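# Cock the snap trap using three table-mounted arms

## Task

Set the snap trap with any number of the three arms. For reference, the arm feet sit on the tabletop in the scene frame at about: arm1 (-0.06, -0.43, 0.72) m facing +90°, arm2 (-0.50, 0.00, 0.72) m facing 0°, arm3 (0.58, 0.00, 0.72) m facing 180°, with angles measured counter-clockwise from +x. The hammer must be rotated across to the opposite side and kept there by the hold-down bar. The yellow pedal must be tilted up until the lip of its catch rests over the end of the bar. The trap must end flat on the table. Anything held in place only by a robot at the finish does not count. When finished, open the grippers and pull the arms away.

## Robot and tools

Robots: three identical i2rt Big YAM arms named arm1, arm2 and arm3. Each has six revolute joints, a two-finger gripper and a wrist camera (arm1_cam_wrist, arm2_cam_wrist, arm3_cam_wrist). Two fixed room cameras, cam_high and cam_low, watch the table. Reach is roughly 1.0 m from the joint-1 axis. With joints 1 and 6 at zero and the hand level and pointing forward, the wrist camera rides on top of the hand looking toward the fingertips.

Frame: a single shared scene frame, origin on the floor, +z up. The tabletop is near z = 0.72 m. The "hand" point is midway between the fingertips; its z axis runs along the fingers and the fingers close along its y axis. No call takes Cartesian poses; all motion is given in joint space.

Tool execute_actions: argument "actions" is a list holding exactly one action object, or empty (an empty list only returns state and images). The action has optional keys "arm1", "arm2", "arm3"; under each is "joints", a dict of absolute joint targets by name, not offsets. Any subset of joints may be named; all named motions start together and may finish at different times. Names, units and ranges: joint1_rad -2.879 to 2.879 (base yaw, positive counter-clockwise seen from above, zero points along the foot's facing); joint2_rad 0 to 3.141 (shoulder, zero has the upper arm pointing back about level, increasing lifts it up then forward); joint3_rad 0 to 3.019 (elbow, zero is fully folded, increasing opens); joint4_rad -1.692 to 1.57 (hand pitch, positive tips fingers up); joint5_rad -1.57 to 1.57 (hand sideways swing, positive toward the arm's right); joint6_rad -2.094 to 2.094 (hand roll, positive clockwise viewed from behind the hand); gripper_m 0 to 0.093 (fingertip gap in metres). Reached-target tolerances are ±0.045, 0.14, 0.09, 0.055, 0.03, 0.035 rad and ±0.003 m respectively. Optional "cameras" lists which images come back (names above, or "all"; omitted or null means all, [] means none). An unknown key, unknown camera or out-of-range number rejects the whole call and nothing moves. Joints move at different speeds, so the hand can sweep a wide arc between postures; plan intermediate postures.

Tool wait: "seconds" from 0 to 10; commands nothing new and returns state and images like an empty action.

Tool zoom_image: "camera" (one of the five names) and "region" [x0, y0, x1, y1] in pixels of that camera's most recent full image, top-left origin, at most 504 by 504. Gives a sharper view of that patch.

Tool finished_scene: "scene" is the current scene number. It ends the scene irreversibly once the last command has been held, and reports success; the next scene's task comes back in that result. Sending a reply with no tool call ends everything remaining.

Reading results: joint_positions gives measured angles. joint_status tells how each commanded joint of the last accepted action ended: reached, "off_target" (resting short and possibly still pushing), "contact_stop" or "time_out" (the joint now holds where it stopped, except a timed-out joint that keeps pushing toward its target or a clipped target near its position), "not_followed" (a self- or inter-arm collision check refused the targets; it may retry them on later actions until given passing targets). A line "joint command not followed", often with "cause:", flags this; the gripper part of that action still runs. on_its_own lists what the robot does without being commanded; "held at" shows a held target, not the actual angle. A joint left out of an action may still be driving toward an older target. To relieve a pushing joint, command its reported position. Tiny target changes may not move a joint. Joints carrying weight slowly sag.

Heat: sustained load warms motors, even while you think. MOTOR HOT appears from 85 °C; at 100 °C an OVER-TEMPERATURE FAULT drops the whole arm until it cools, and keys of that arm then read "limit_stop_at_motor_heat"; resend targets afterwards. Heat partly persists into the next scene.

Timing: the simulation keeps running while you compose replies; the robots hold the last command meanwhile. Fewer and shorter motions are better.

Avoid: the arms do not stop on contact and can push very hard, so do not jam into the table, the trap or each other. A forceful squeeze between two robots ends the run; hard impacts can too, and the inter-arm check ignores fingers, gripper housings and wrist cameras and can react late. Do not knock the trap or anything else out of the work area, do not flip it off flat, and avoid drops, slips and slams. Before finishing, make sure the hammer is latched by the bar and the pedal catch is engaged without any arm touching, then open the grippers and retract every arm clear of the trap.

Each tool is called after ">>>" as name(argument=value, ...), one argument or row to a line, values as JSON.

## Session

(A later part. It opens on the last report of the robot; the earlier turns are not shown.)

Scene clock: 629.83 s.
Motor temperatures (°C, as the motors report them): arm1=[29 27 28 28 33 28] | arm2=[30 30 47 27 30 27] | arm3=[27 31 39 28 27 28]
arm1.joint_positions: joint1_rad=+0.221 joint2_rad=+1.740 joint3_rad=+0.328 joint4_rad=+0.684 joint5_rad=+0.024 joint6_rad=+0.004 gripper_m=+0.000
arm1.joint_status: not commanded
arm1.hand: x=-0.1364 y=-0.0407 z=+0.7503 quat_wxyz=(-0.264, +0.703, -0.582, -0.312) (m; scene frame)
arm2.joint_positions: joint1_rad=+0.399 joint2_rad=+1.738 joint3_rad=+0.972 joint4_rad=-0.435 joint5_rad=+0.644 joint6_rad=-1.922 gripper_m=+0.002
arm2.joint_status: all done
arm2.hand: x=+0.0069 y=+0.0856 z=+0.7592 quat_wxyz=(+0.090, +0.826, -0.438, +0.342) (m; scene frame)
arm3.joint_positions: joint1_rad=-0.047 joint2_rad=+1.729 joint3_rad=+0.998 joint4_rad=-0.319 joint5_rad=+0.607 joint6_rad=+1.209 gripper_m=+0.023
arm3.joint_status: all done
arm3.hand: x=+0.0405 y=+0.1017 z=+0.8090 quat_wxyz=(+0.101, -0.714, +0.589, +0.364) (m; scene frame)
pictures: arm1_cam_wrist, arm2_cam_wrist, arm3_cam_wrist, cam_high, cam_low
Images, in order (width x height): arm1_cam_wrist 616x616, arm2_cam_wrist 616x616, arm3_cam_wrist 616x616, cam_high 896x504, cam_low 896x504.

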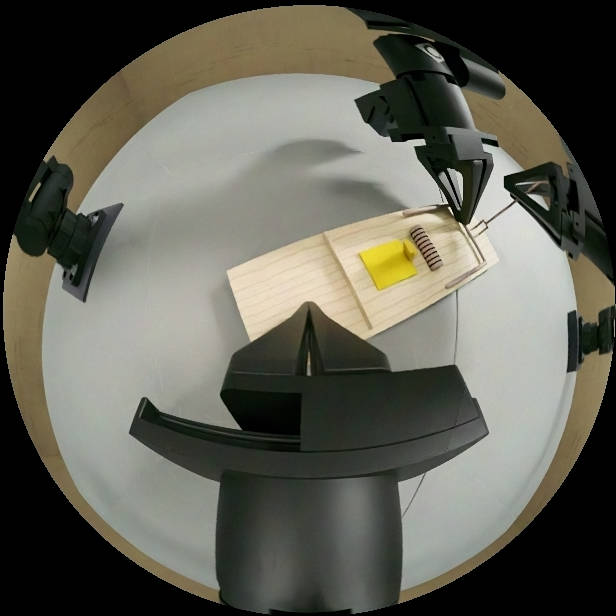

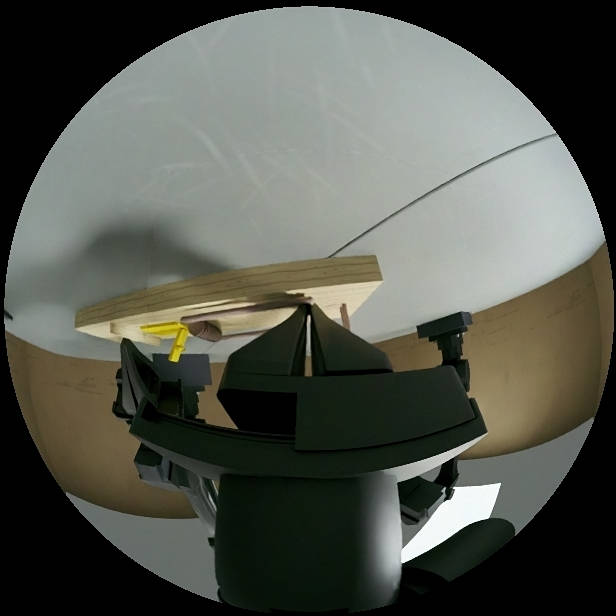

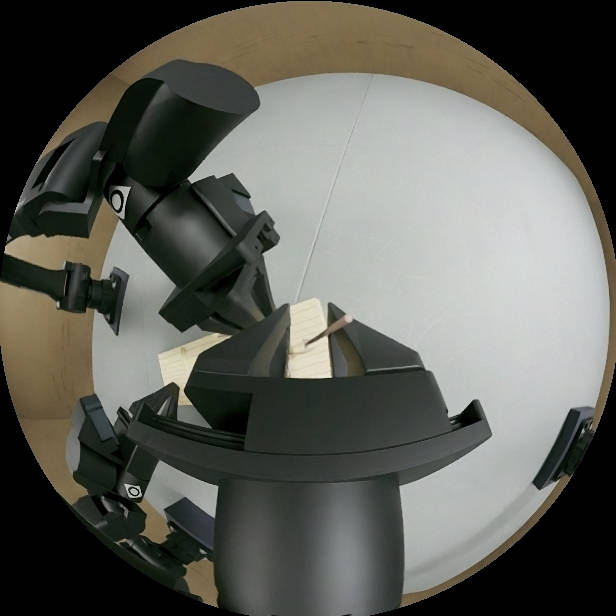

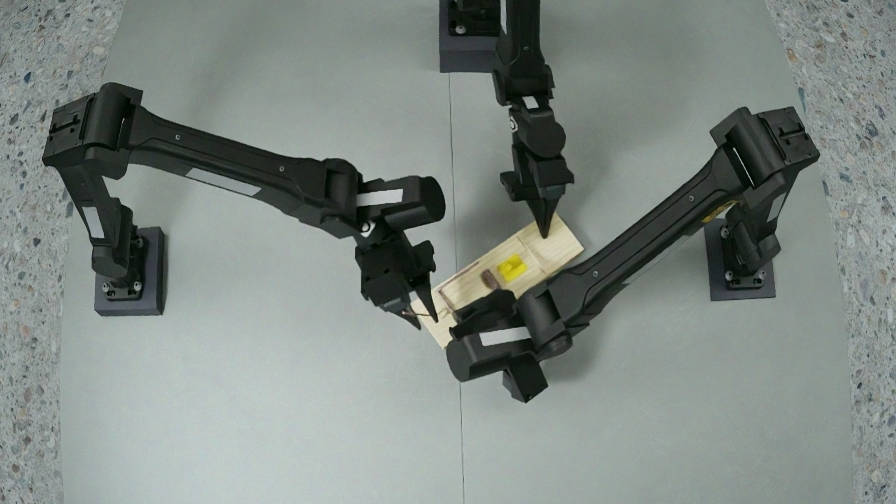

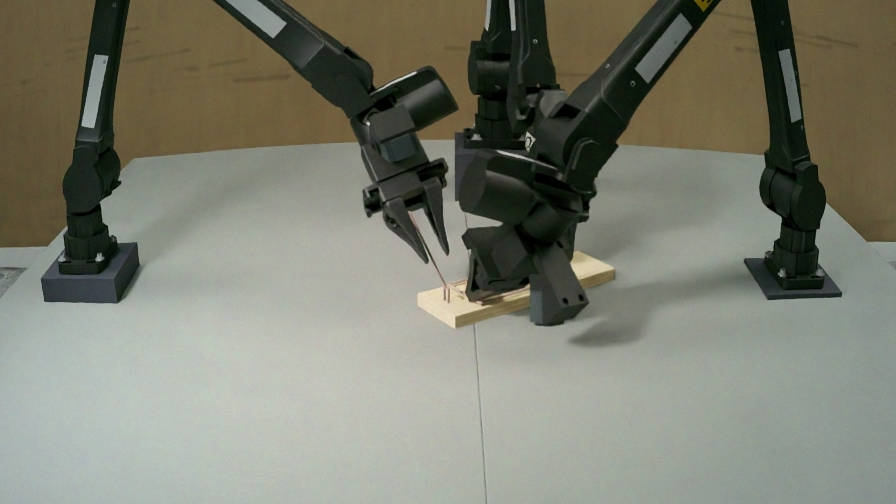

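>>> execute_actions(
  actions=[
    {"arm1":{"joints":{"joint1_rad":0.222,"joint2_rad":1.56,"joint3_rad":0.33}},"arm3":{"joints":{"joint1_rad":0.019,"joint2_rad":1.808,"joint3_rad":1.131,"joint4_rad":-0.362,"joint6_rad":0.59,"gripper_m":0.028}}},
  ],
)

Scene clock: 684.93 s.
Motor temperatures (°C, as the motors report them): arm1=[29 27 28 28 34 28] | arm2=[30 30 41 27 32 27] | arm3=[27 31 40 28 27 28]
arm1.joint_positions: joint1_rad=+0.214 joint2_rad=+1.551 joint3_rad=+0.332 joint4_rad=+0.626 joint5_rad=-0.008 joint6_rad=+0.004 gripper_m=+0.000
arm1.joint_status: all done
arm1.hand: x=-0.1433 y=-0.0208 z=+0.8129 quat_wxyz=(-0.292, +0.683, -0.560, -0.367) (m; scene frame)
arm2.joint_positions: joint1_rad=+0.399 joint2_rad=+1.738 joint3_rad=+0.972 joint4_rad=-0.435 joint5_rad=+0.644 joint6_rad=-1.922 gripper_m=+0.002
arm2.joint_status: not commanded
arm2.hand: x=+0.0069 y=+0.0856 z=+0.7592 quat_wxyz=(+0.090, +0.826, -0.438, +0.342) (m; scene frame)
arm3.joint_positions: joint1_rad=+0.014 joint2_rad=+1.790 joint3_rad=+1.100 joint4_rad=-0.355 joint5_rad=+0.608 joint6_rad=+0.599 gripper_m=+0.028
arm3.joint_status: all done
arm3.hand: x=+0.0021 y=+0.0671 z=+0.8130 quat_wxyz=(+0.195, -0.867, +0.322, +0.326) (m; scene frame)
pictures: arm1_cam_wrist, arm2_cam_wrist, arm3_cam_wrist, cam_high, cam_low
Images, in order (width x height): arm1_cam_wrist 616x616, arm2_cam_wrist 616x616, arm3_cam_wrist 616x616, cam_high 896x504, cam_low 896x504.

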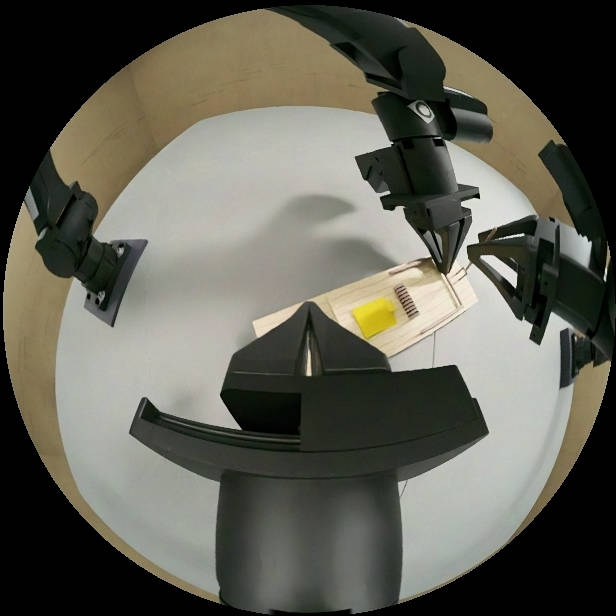

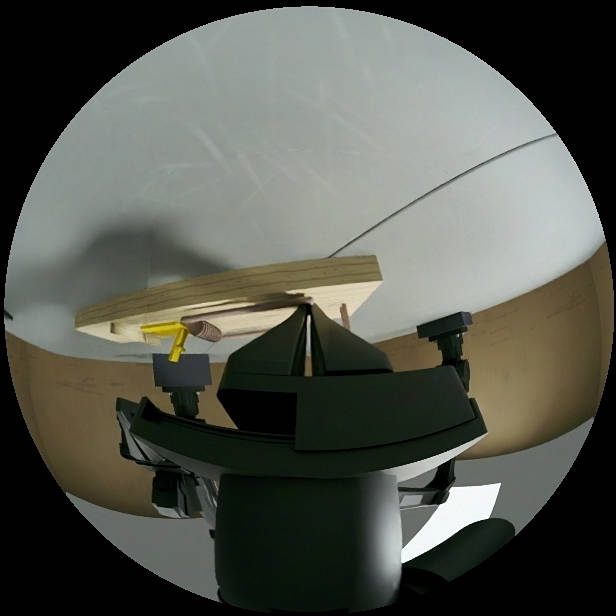

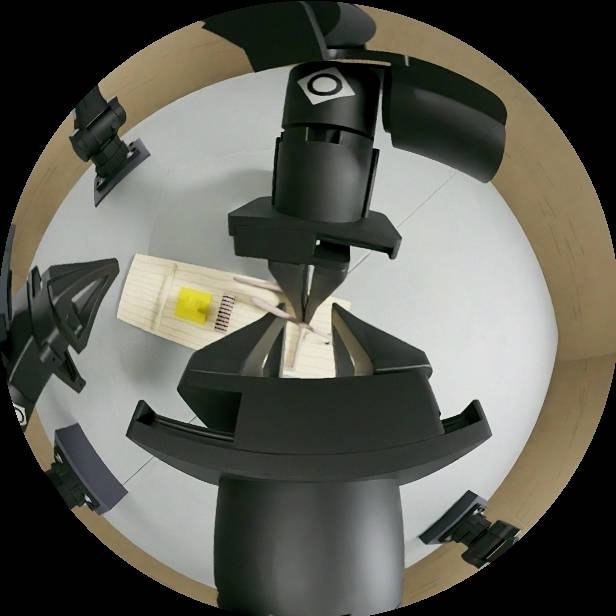

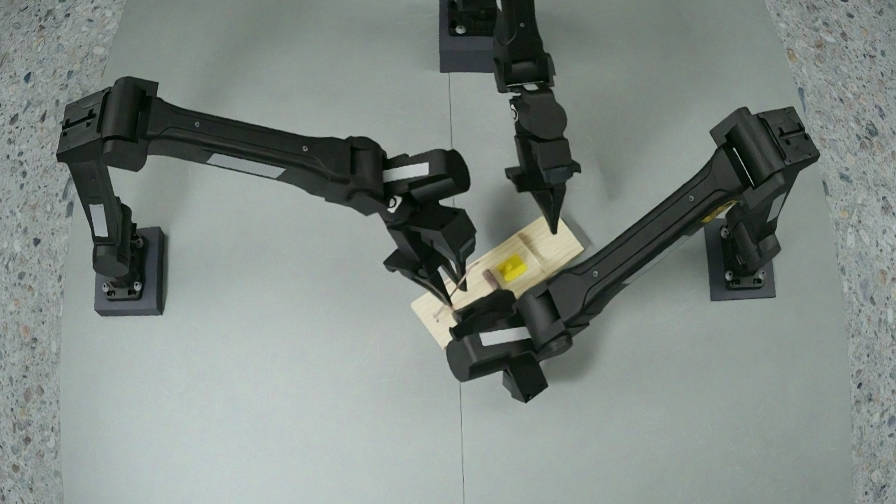

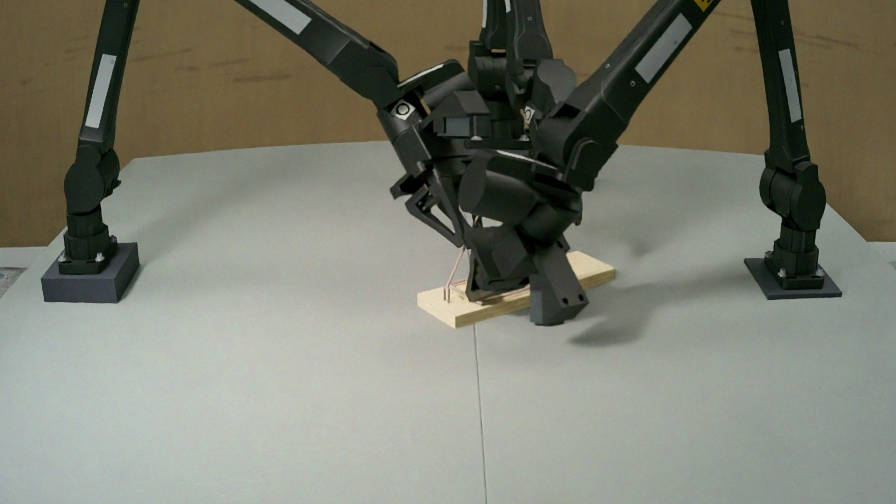

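>>> zoom_image(
  camera="arm3_cam_wrist",
  region=[160, 240, 400, 390],
)

>>> zoom_image(
  camera="cam_high",
  region=[370, 190, 600, 360],
)

>>> zoom_image(
  camera="arm1_cam_wrist",
  region=[340, 190, 580, 350],
)

Region (160, 240, 400, 390) of arm3_cam_wrist's 616x616 image, scaled by 2.100, with more detail than that image has; it fills the top 315 rows of this view, and the rest is white.

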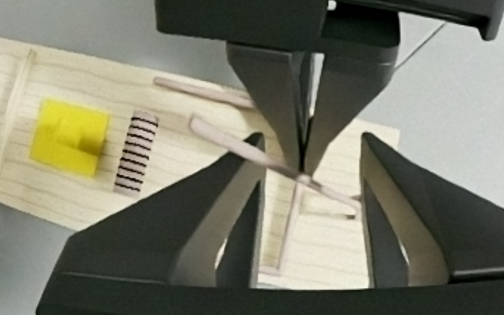

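Region (370, 190, 600, 360) of cam_high's 896x504 image, scaled by 2.191, with more detail than that image has; it fills the top 373 rows of this view, and the rest is white.

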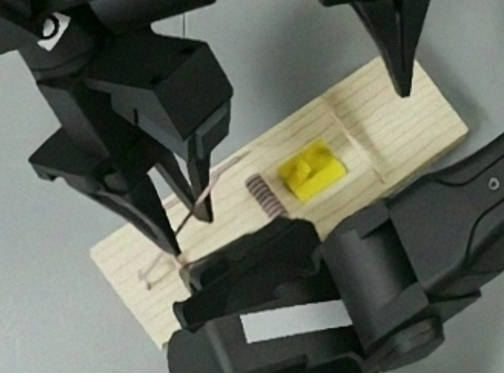

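Region (340, 190, 580, 350) of arm1_cam_wrist's 616x616 image, scaled by 2.100, with more detail than that image has.

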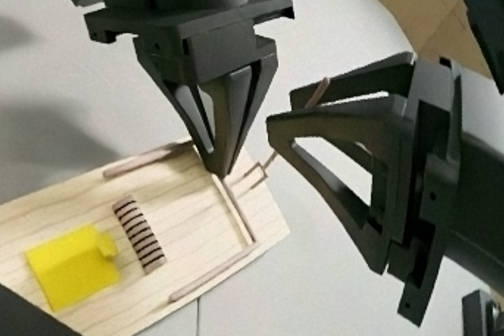

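>>> execute_actions(
  actions=[
    {"arm1":{"joints":{"joint1_rad":0.24,"joint2_rad":1.565,"joint3_rad":0.515,"joint4_rad":0.196}},"arm3":{"joints":{"joint1_rad":0.046,"joint2_rad":1.943,"joint3_rad":1.188,"joint4_rad":-0.258,"joint6_rad":0.176}}},
  ],
)

Scene clock: 730.43 s.
Motor temperatures (°C, as the motors report them): arm1=[29 27 28 28 31 28] | arm2=[30 30 40 27 33 27] | arm3=[27 31 41 28 27 28]
arm1.joint_positions: joint1_rad=+0.230 joint2_rad=+1.551 joint3_rad=+0.505 joint4_rad=+0.206 joint5_rad=-0.009 joint6_rad=+0.004 gripper_m=+0.000
arm1.joint_status: all done
arm1.hand: x=-0.1544 y=-0.0022 z=+0.7956 quat_wxyz=(-0.219, +0.727, -0.587, -0.282) (m; scene frame)
arm2.joint_positions: joint1_rad=+0.400 joint2_rad=+1.738 joint3_rad=+0.972 joint4_rad=-0.435 joint5_rad=+0.646 joint6_rad=-1.918 gripper_m=+0.002
arm2.joint_status: not commanded
arm2.hand: x=+0.0068 y=+0.0862 z=+0.7593 quat_wxyz=(+0.089, +0.825, -0.439, +0.343) (m; scene frame)
arm3.joint_positions: joint1_rad=+0.041 joint2_rad=+1.926 joint3_rad=+1.164 joint4_rad=-0.268 joint5_rad=+0.609 joint6_rad=+0.184 gripper_m=+0.028
arm3.joint_status: all done
arm3.hand: x=-0.0301 y=+0.0490 z=+0.7702 quat_wxyz=(+0.253, -0.915, +0.126, +0.288) (m; scene frame)
pictures: arm1_cam_wrist, arm2_cam_wrist, arm3_cam_wrist, cam_high, cam_low
Images, in order (width x height): arm1_cam_wrist 616x616, arm2_cam_wrist 616x616, arm3_cam_wrist 616x616, cam_high 896x504, cam_low 896x504.

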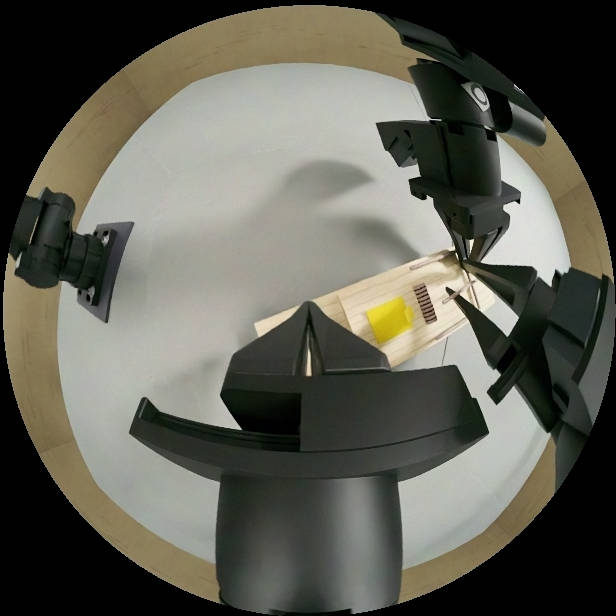

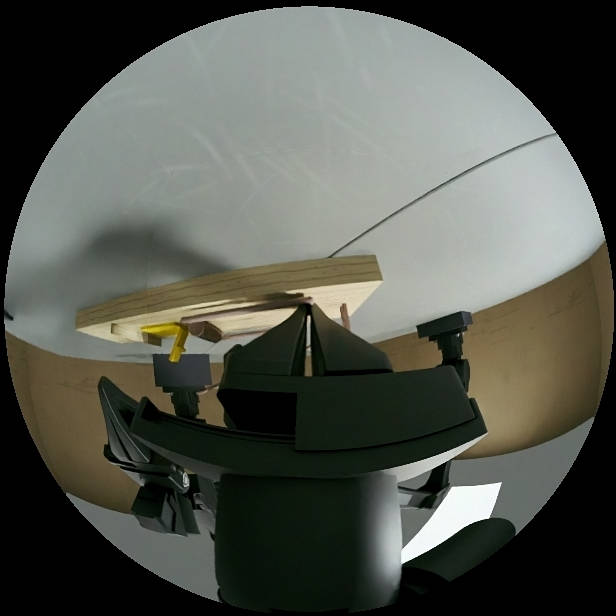

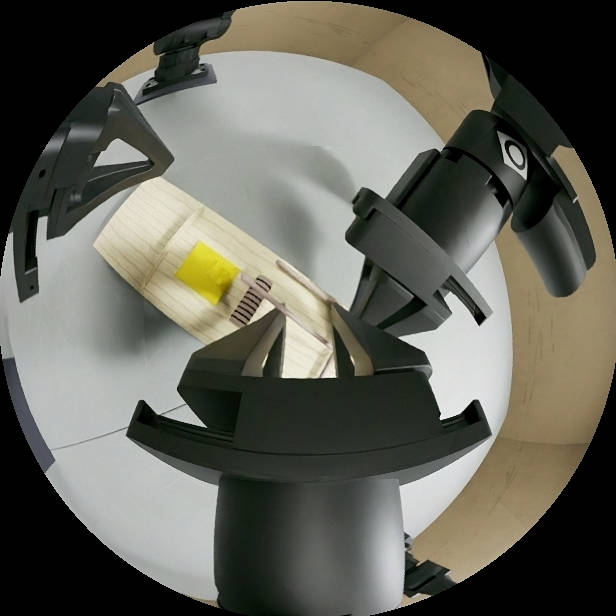

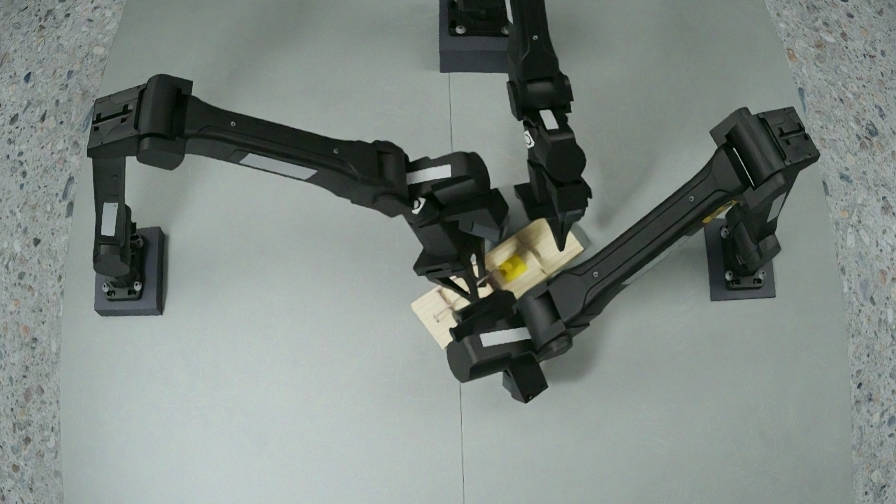

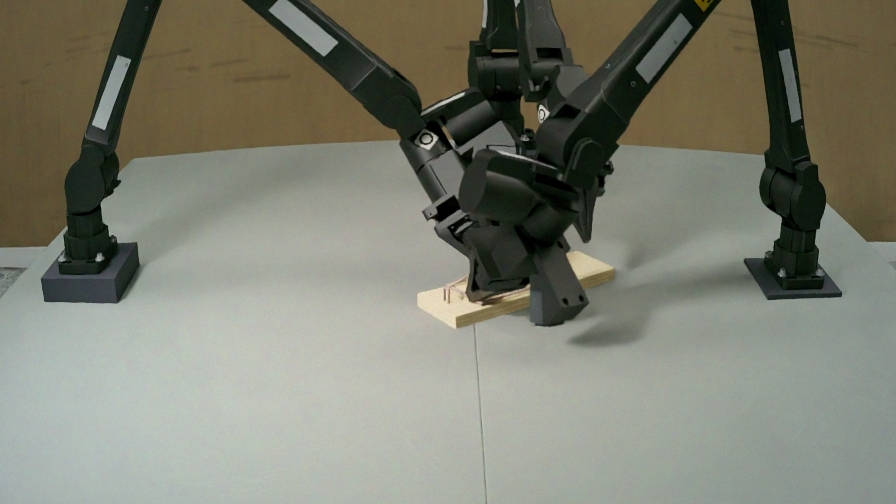

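>>> zoom_image(
  camera="arm1_cam_wrist",
  region=[360, 210, 560, 370],
)

>>> zoom_image(
  camera="arm3_cam_wrist",
  region=[170, 230, 410, 390],
)

>>> zoom_image(
  camera="cam_high",
  region=[400, 220, 560, 350],
)

Region (360, 210, 560, 370) of arm1_cam_wrist's 616x616 image, scaled by 2.520, with more detail than that image has; it fills the top 403 rows of this view, and the rest is white.

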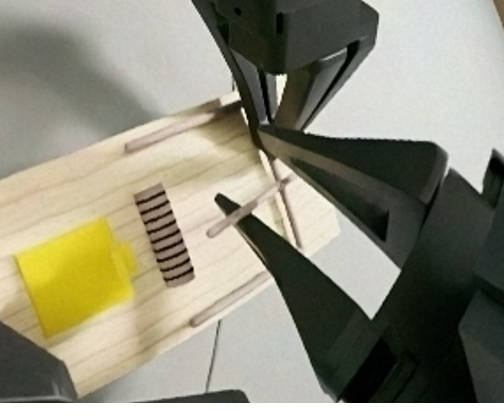

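Region (170, 230, 410, 390) of arm3_cam_wrist's 616x616 image, scaled by 2.100, with more detail than that image has.

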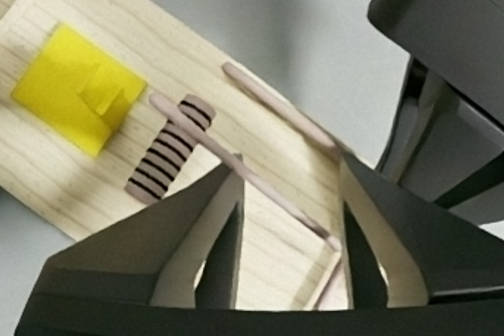

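Region (400, 220, 560, 350) of cam_high's 896x504 image, scaled by 3.150, with more detail than that image has; it fills the top 410 rows of this view, and the rest is white.

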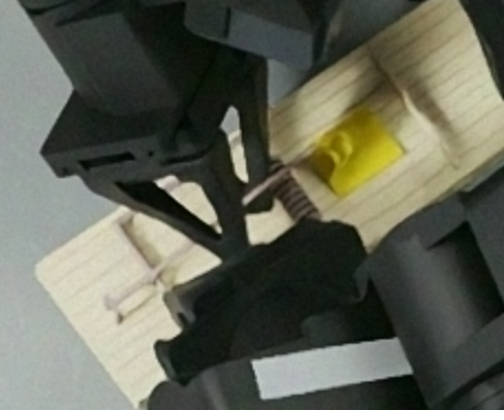

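>>> execute_actions(
  actions=[
    {"arm3":{"joints":{"joint1_rad":0.034,"joint2_rad":1.968}}},
  ],
  cameras=["arm1_cam_wrist","arm3_cam_wrist"],
)

Scene clock: 798.93 s.
Motor temperatures (°C, as the motors report them): arm1=[29 28 30 28 30 28] | arm2=[30 30 40 27 34 27] | arm3=[27 32 40 28 27 28]
arm1.joint_positions: joint1_rad=+0.230 joint2_rad=+1.551 joint3_rad=+0.505 joint4_rad=+0.206 joint5_rad=-0.009 joint6_rad=+0.004 gripper_m=+0.000
arm1.joint_status: not commanded
arm1.hand: x=-0.1544 y=-0.0022 z=+0.7956 quat_wxyz=(-0.219, +0.727, -0.587, -0.282) (m; scene frame)
arm2.joint_positions: joint1_rad=+0.400 joint2_rad=+1.738 joint3_rad=+0.972 joint4_rad=-0.435 joint5_rad=+0.646 joint6_rad=-1.918 gripper_m=+0.002
arm2.joint_status: not commanded
arm2.hand: x=+0.0068 y=+0.0862 z=+0.7593 quat_wxyz=(+0.089, +0.825, -0.439, +0.343) (m; scene frame)
arm3.joint_positions: joint1_rad=+0.041 joint2_rad=+1.949 joint3_rad=+1.164 joint4_rad=-0.268 joint5_rad=+0.609 joint6_rad=+0.178 gripper_m=+0.028
arm3.joint_status: all done
arm3.hand: x=-0.0272 y=+0.0493 z=+0.7570 quat_wxyz=(+0.256, -0.918, +0.120, +0.277) (m; scene frame)
pictures: arm1_cam_wrist, arm3_cam_wrist
Images, in order (width x height): arm1_cam_wrist 616x616, arm3_cam_wrist 616x616.

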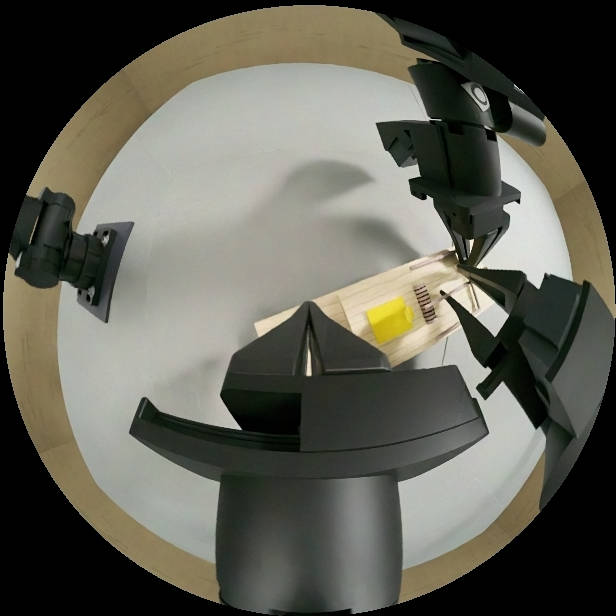

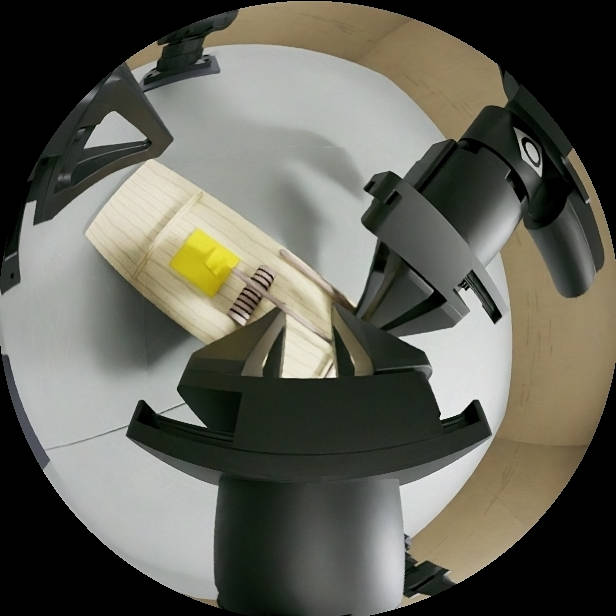

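>>> zoom_image(
  camera="arm1_cam_wrist",
  region=[370, 230, 530, 360],
)

>>> zoom_image(
  camera="arm3_cam_wrist",
  region=[170, 220, 400, 380],
)

Region (370, 230, 530, 360) of arm1_cam_wrist's 616x616 image, scaled by 3.150, with more detail than that image has; it fills the top 410 rows of this view, and the rest is white.

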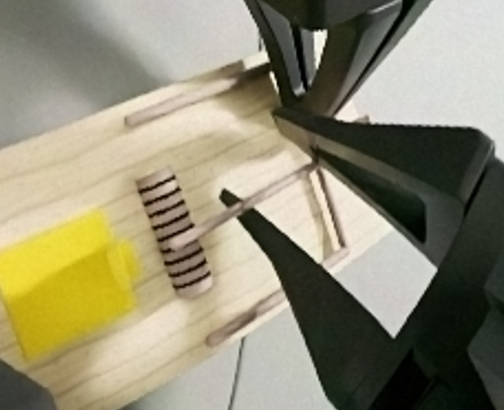

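Region (170, 220, 400, 380) of arm3_cam_wrist's 616x616 image, scaled by 2.191, with more detail than that image has; it fills the top 351 rows of this view, and the rest is white.

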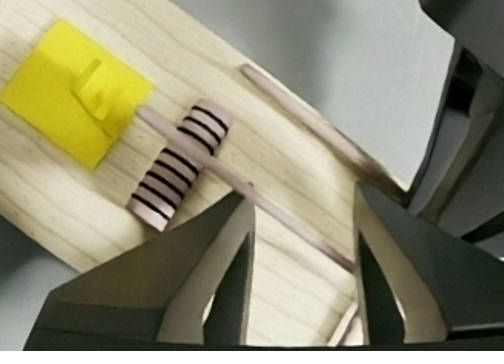

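>>> execute_actions(
  actions=[
    {"arm3":{"joints":{"joint1_rad":0.098,"joint2_rad":1.82,"joint3_rad":1.176}}},
  ],
  cameras=["arm1_cam_wrist","arm3_cam_wrist","cam_high"],
)

Scene clock: 811.33 s.
Motor temperatures (°C, as the motors report them): arm1=[29 28 30 28 30 28] | arm2=[30 30 39 27 34 27] | arm3=[27 32 40 28 27 28]
arm1.joint_positions: joint1_rad=+0.230 joint2_rad=+1.551 joint3_rad=+0.505 joint4_rad=+0.206 joint5_rad=-0.009 joint6_rad=+0.004 gripper_m=+0.000
arm1.joint_status: not commanded
arm1.hand: x=-0.1544 y=-0.0022 z=+0.7956 quat_wxyz=(-0.219, +0.727, -0.587, -0.282) (m; scene frame)
arm2.joint_positions: joint1_rad=+0.400 joint2_rad=+1.738 joint3_rad=+0.972 joint4_rad=-0.435 joint5_rad=+0.646 joint6_rad=-1.918 gripper_m=+0.002
arm2.joint_status: not commanded
arm2.hand: x=+0.0068 y=+0.0862 z=+0.7593 quat_wxyz=(+0.089, +0.825, -0.439, +0.343) (m; scene frame)
arm3.joint_positions: joint1_rad=+0.095 joint2_rad=+1.823 joint3_rad=+1.164 joint4_rad=-0.268 joint5_rad=+0.608 joint6_rad=+0.178 gripper_m=+0.028
arm3.joint_status: all done
arm3.hand: x=-0.0411 y=+0.0151 z=+0.8306 quat_wxyz=(+0.234, -0.904, +0.113, +0.340) (m; scene frame)
pictures: arm1_cam_wrist, arm3_cam_wrist, cam_high
Images, in order (width x height): arm1_cam_wrist 616x616, arm3_cam_wrist 616x616, cam_high 896x504.

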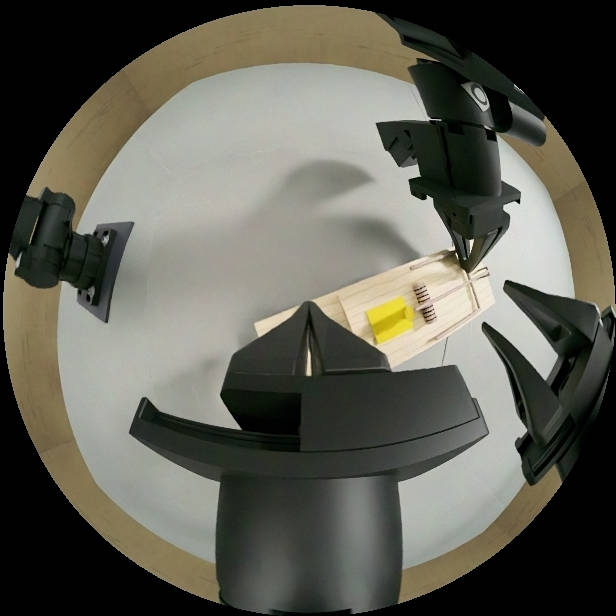

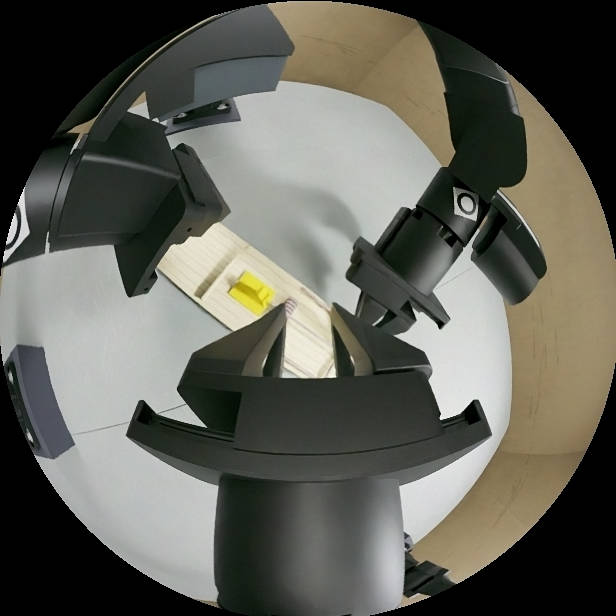

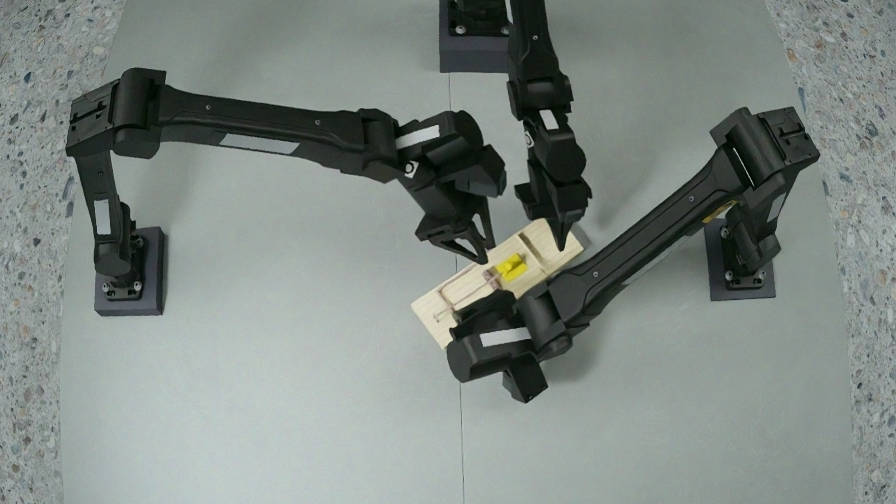

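>>> execute_actions(
  actions=[],
)

Scene clock: 821.33 s.
Motor temperatures (°C, as the motors report them): arm1=[29 28 30 28 30 28] | arm2=[30 30 39 27 34 27] | arm3=[27 32 40 28 27 28]
arm1.joint_positions: joint1_rad=+0.230 joint2_rad=+1.551 joint3_rad=+0.505 joint4_rad=+0.206 joint5_rad=-0.009 joint6_rad=+0.004 gripper_m=+0.000
arm1.joint_status: not commanded
arm1.hand: x=-0.1544 y=-0.0022 z=+0.7956 quat_wxyz=(-0.219, +0.727, -0.587, -0.282) (m; scene frame)
arm2.joint_positions: joint1_rad=+0.400 joint2_rad=+1.738 joint3_rad=+0.972 joint4_rad=-0.435 joint5_rad=+0.646 joint6_rad=-1.918 gripper_m=+0.002
arm2.joint_status: not commanded
arm2.hand: x=+0.0068 y=+0.0862 z=+0.7593 quat_wxyz=(+0.089, +0.825, -0.439, +0.343) (m; scene frame)
arm3.joint_positions: joint1_rad=+0.095 joint2_rad=+1.823 joint3_rad=+1.164 joint4_rad=-0.268 joint5_rad=+0.608 joint6_rad=+0.178 gripper_m=+0.028
arm3.joint_status: all done
arm3.hand: x=-0.0411 y=+0.0151 z=+0.8306 quat_wxyz=(+0.234, -0.904, +0.113, +0.340) (m; scene frame)
pictures: arm1_cam_wrist, arm2_cam_wrist, arm3_cam_wrist, cam_high, cam_low
Images, in order (width x height): arm1_cam_wrist 616x616, arm2_cam_wrist 616x616, arm3_cam_wrist 616x616, cam_high 896x504, cam_low 896x504.

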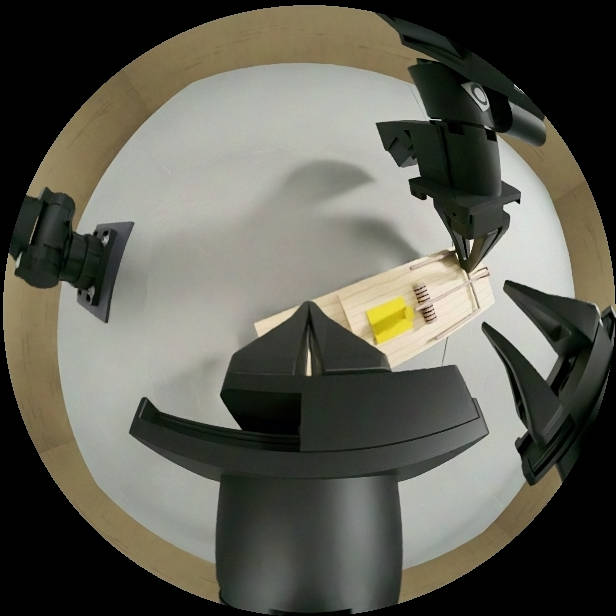

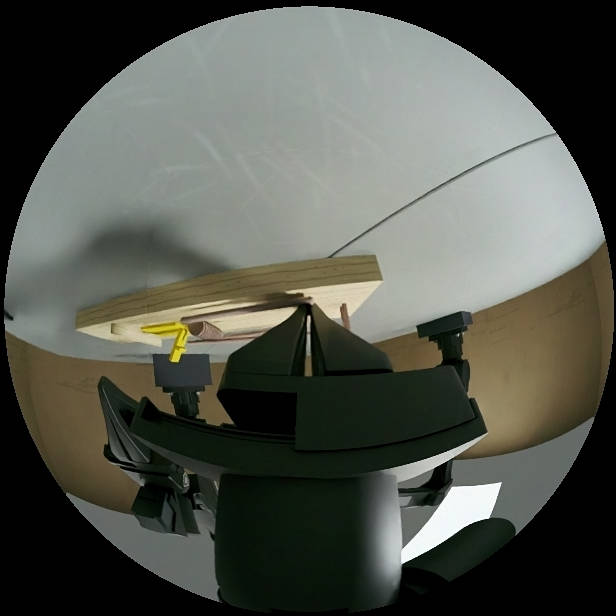

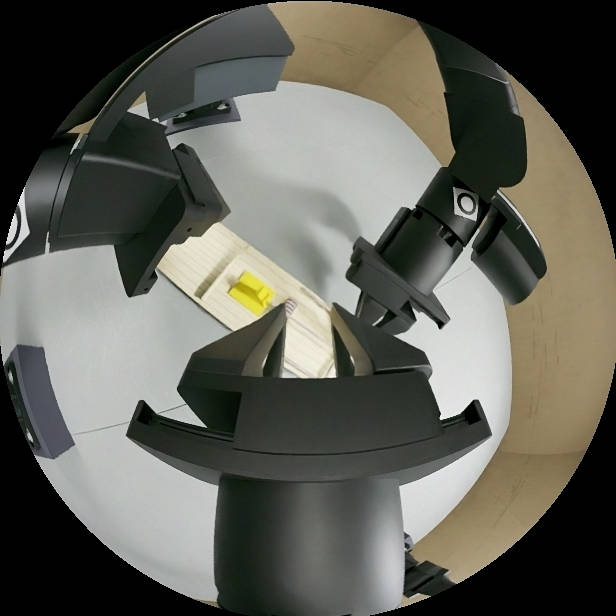

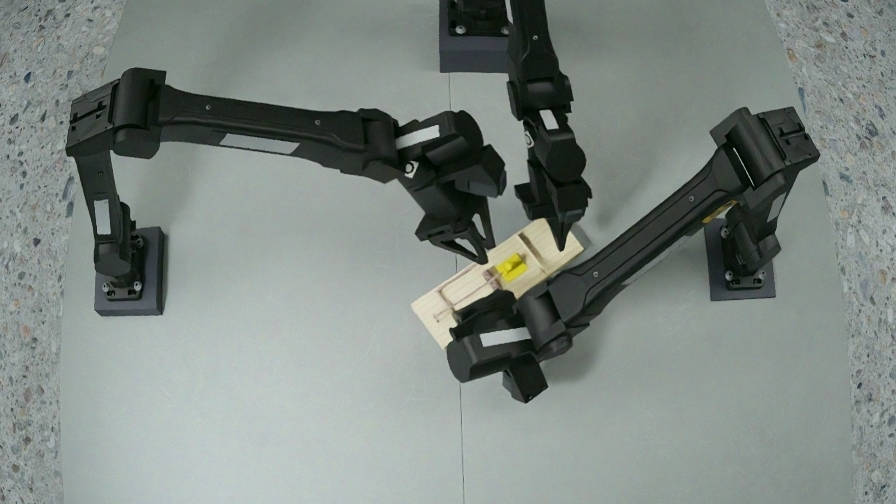

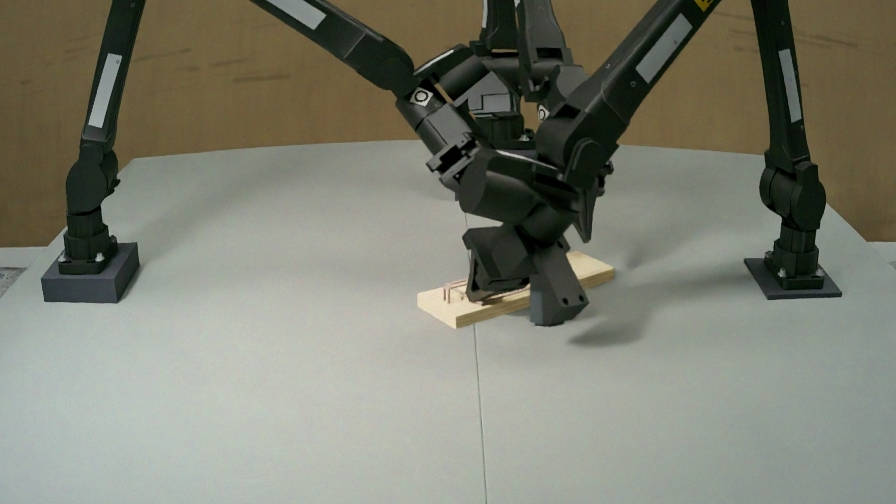

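>>> zoom_image(
  camera="arm1_cam_wrist",
  region=[340, 240, 510, 370],
)

>>> execute_actions(
  actions=[
    {"arm3": {"joints": {"joint2_rad": 1.5, "joint3_rad": 0.85}}},
  ],
  cameras=["arm1_cam_wrist", "cam_high"],
)

Region (340, 240, 510, 370) of arm1_cam_wrist's 616x616 image, scaled by 2.965, with more detail than that image has; it fills the top 385 rows of this view, and the rest is white.

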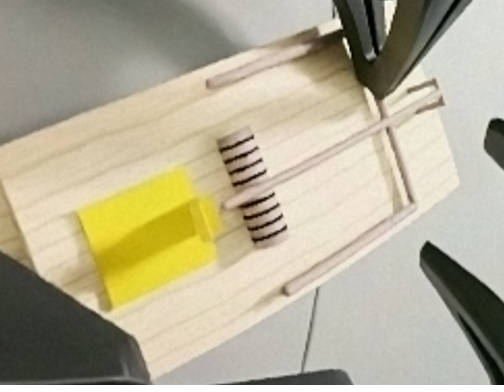

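Scene clock: 828.80 s.
Motor temperatures (°C, as the motors report them): arm1=[29 28 30 28 30 28] | arm2=[30 30 39 27 34 27] | arm3=[27 32 40 28 27 28]
arm1.joint_positions: joint1_rad=+0.230 joint2_rad=+1.551 joint3_rad=+0.505 joint4_rad=+0.206 joint5_rad=-0.009 joint6_rad=+0.004 gripper_m=+0.000
arm1.joint_status: not commanded
arm1.hand: x=-0.1544 y=-0.0022 z=+0.7956 quat_wxyz=(-0.219, +0.727, -0.587, -0.282) (m; scene frame)
arm2.joint_positions: joint1_rad=+0.400 joint2_rad=+1.738 joint3_rad=+0.972 joint4_rad=-0.435 joint5_rad=+0.646 joint6_rad=-1.918 gripper_m=+0.002
arm2.joint_status: not commanded
arm2.hand: x=+0.0068 y=+0.0862 z=+0.7593 quat_wxyz=(+0.089, +0.825, -0.439, +0.343) (m; scene frame)
arm3.joint_positions: joint1_rad=+0.095 joint2_rad=+1.498 joint3_rad=+0.846 joint4_rad=-0.268 joint5_rad=+0.608 joint6_rad=+0.178 gripper_m=+0.028
arm3.joint_status: all done
arm3.hand: x=+0.0746 y=+0.0308 z=+0.8674 quat_wxyz=(+0.233, -0.903, +0.115, +0.343) (m; scene frame)
pictures: arm1_cam_wrist, cam_high
Images, in order (width x height): arm1_cam_wrist 616x616, cam_high 896x504.

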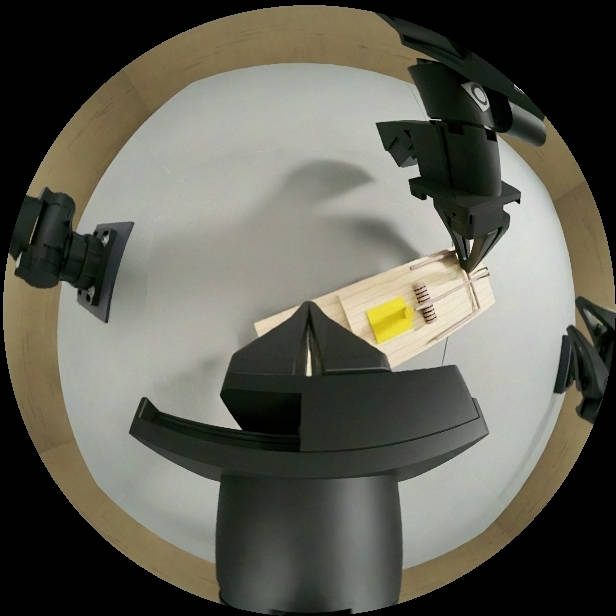

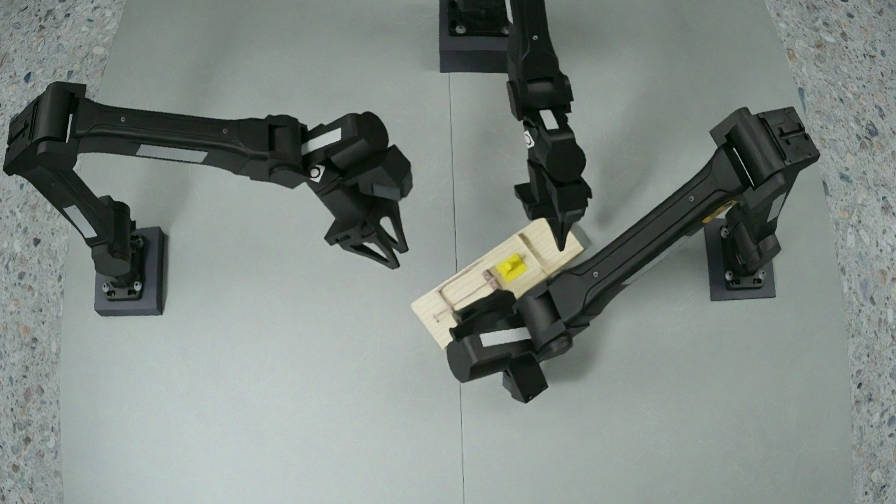

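>>> execute_actions(
  actions=[
    {"arm1": {"joints": {"joint1_rad": 0.082, "joint2_rad": 1.65, "joint3_rad": 0.545}}, "arm3": {"joints": {"joint2_rad": 1.3, "joint3_rad": 0.7}}},
  ],
  cameras=["arm1_cam_wrist", "arm2_cam_wrist", "cam_high"],
)

Scene clock: 840.90 s.
Motor temperatures (°C, as the motors report them): arm1=[29 28 30 28 30 28] | arm2=[30 30 39 27 34 27] | arm3=[27 31 40 28 27 28]
arm1.joint_positions: joint1_rad=+0.078 joint2_rad=+1.642 joint3_rad=+0.519 joint4_rad=+0.204 joint5_rad=-0.011 joint6_rad=+0.004 gripper_m=+0.000
arm1.joint_status: all done
arm1.hand: x=-0.0885 y=-0.0001 z=+0.7617 quat_wxyz=(-0.213, +0.690, -0.649, -0.237) (m; scene frame)
arm2.joint_positions: joint1_rad=+0.400 joint2_rad=+1.738 joint3_rad=+0.972 joint4_rad=-0.435 joint5_rad=+0.646 joint6_rad=-1.918 gripper_m=+0.002
arm2.joint_status: not commanded
arm2.hand: x=+0.0068 y=+0.0862 z=+0.7593 quat_wxyz=(+0.089, +0.825, -0.439, +0.343) (m; scene frame)
arm3.joint_positions: joint1_rad=+0.095 joint2_rad=+1.302 joint3_rad=+0.687 joint4_rad=-0.268 joint5_rad=+0.608 joint6_rad=+0.178 gripper_m=+0.028
arm3.joint_status: all done
arm3.hand: x=+0.1348 y=+0.0390 z=+0.8844 quat_wxyz=(+0.228, -0.897, +0.120, +0.360) (m; scene frame)
pictures: arm1_cam_wrist, arm2_cam_wrist, cam_high
Images, in order (width x height): arm1_cam_wrist 616x616, arm2_cam_wrist 616x616, cam_high 896x504.

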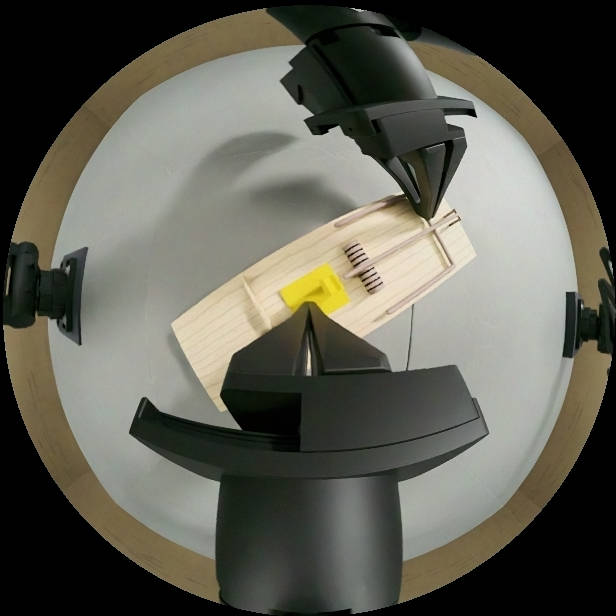

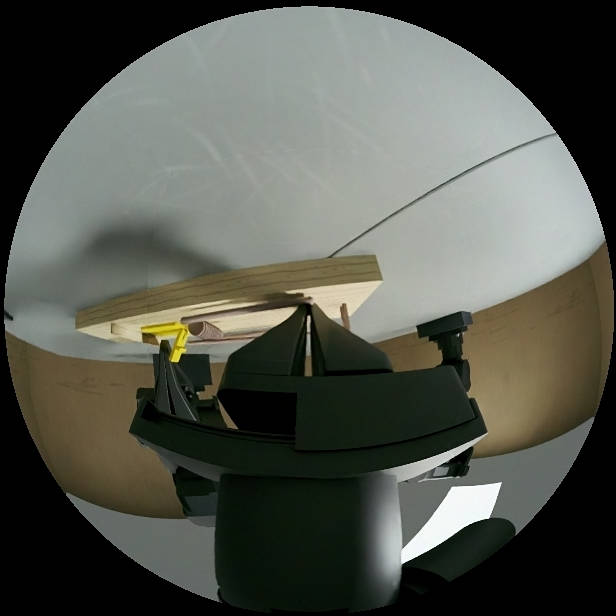

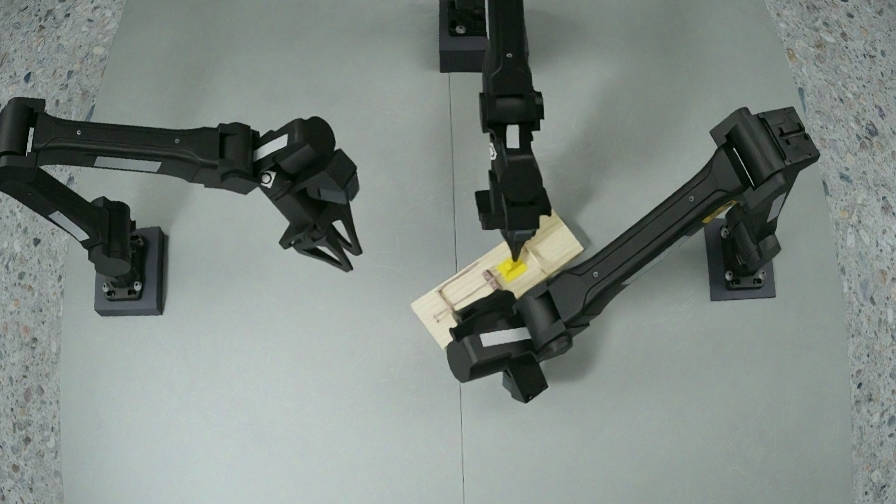

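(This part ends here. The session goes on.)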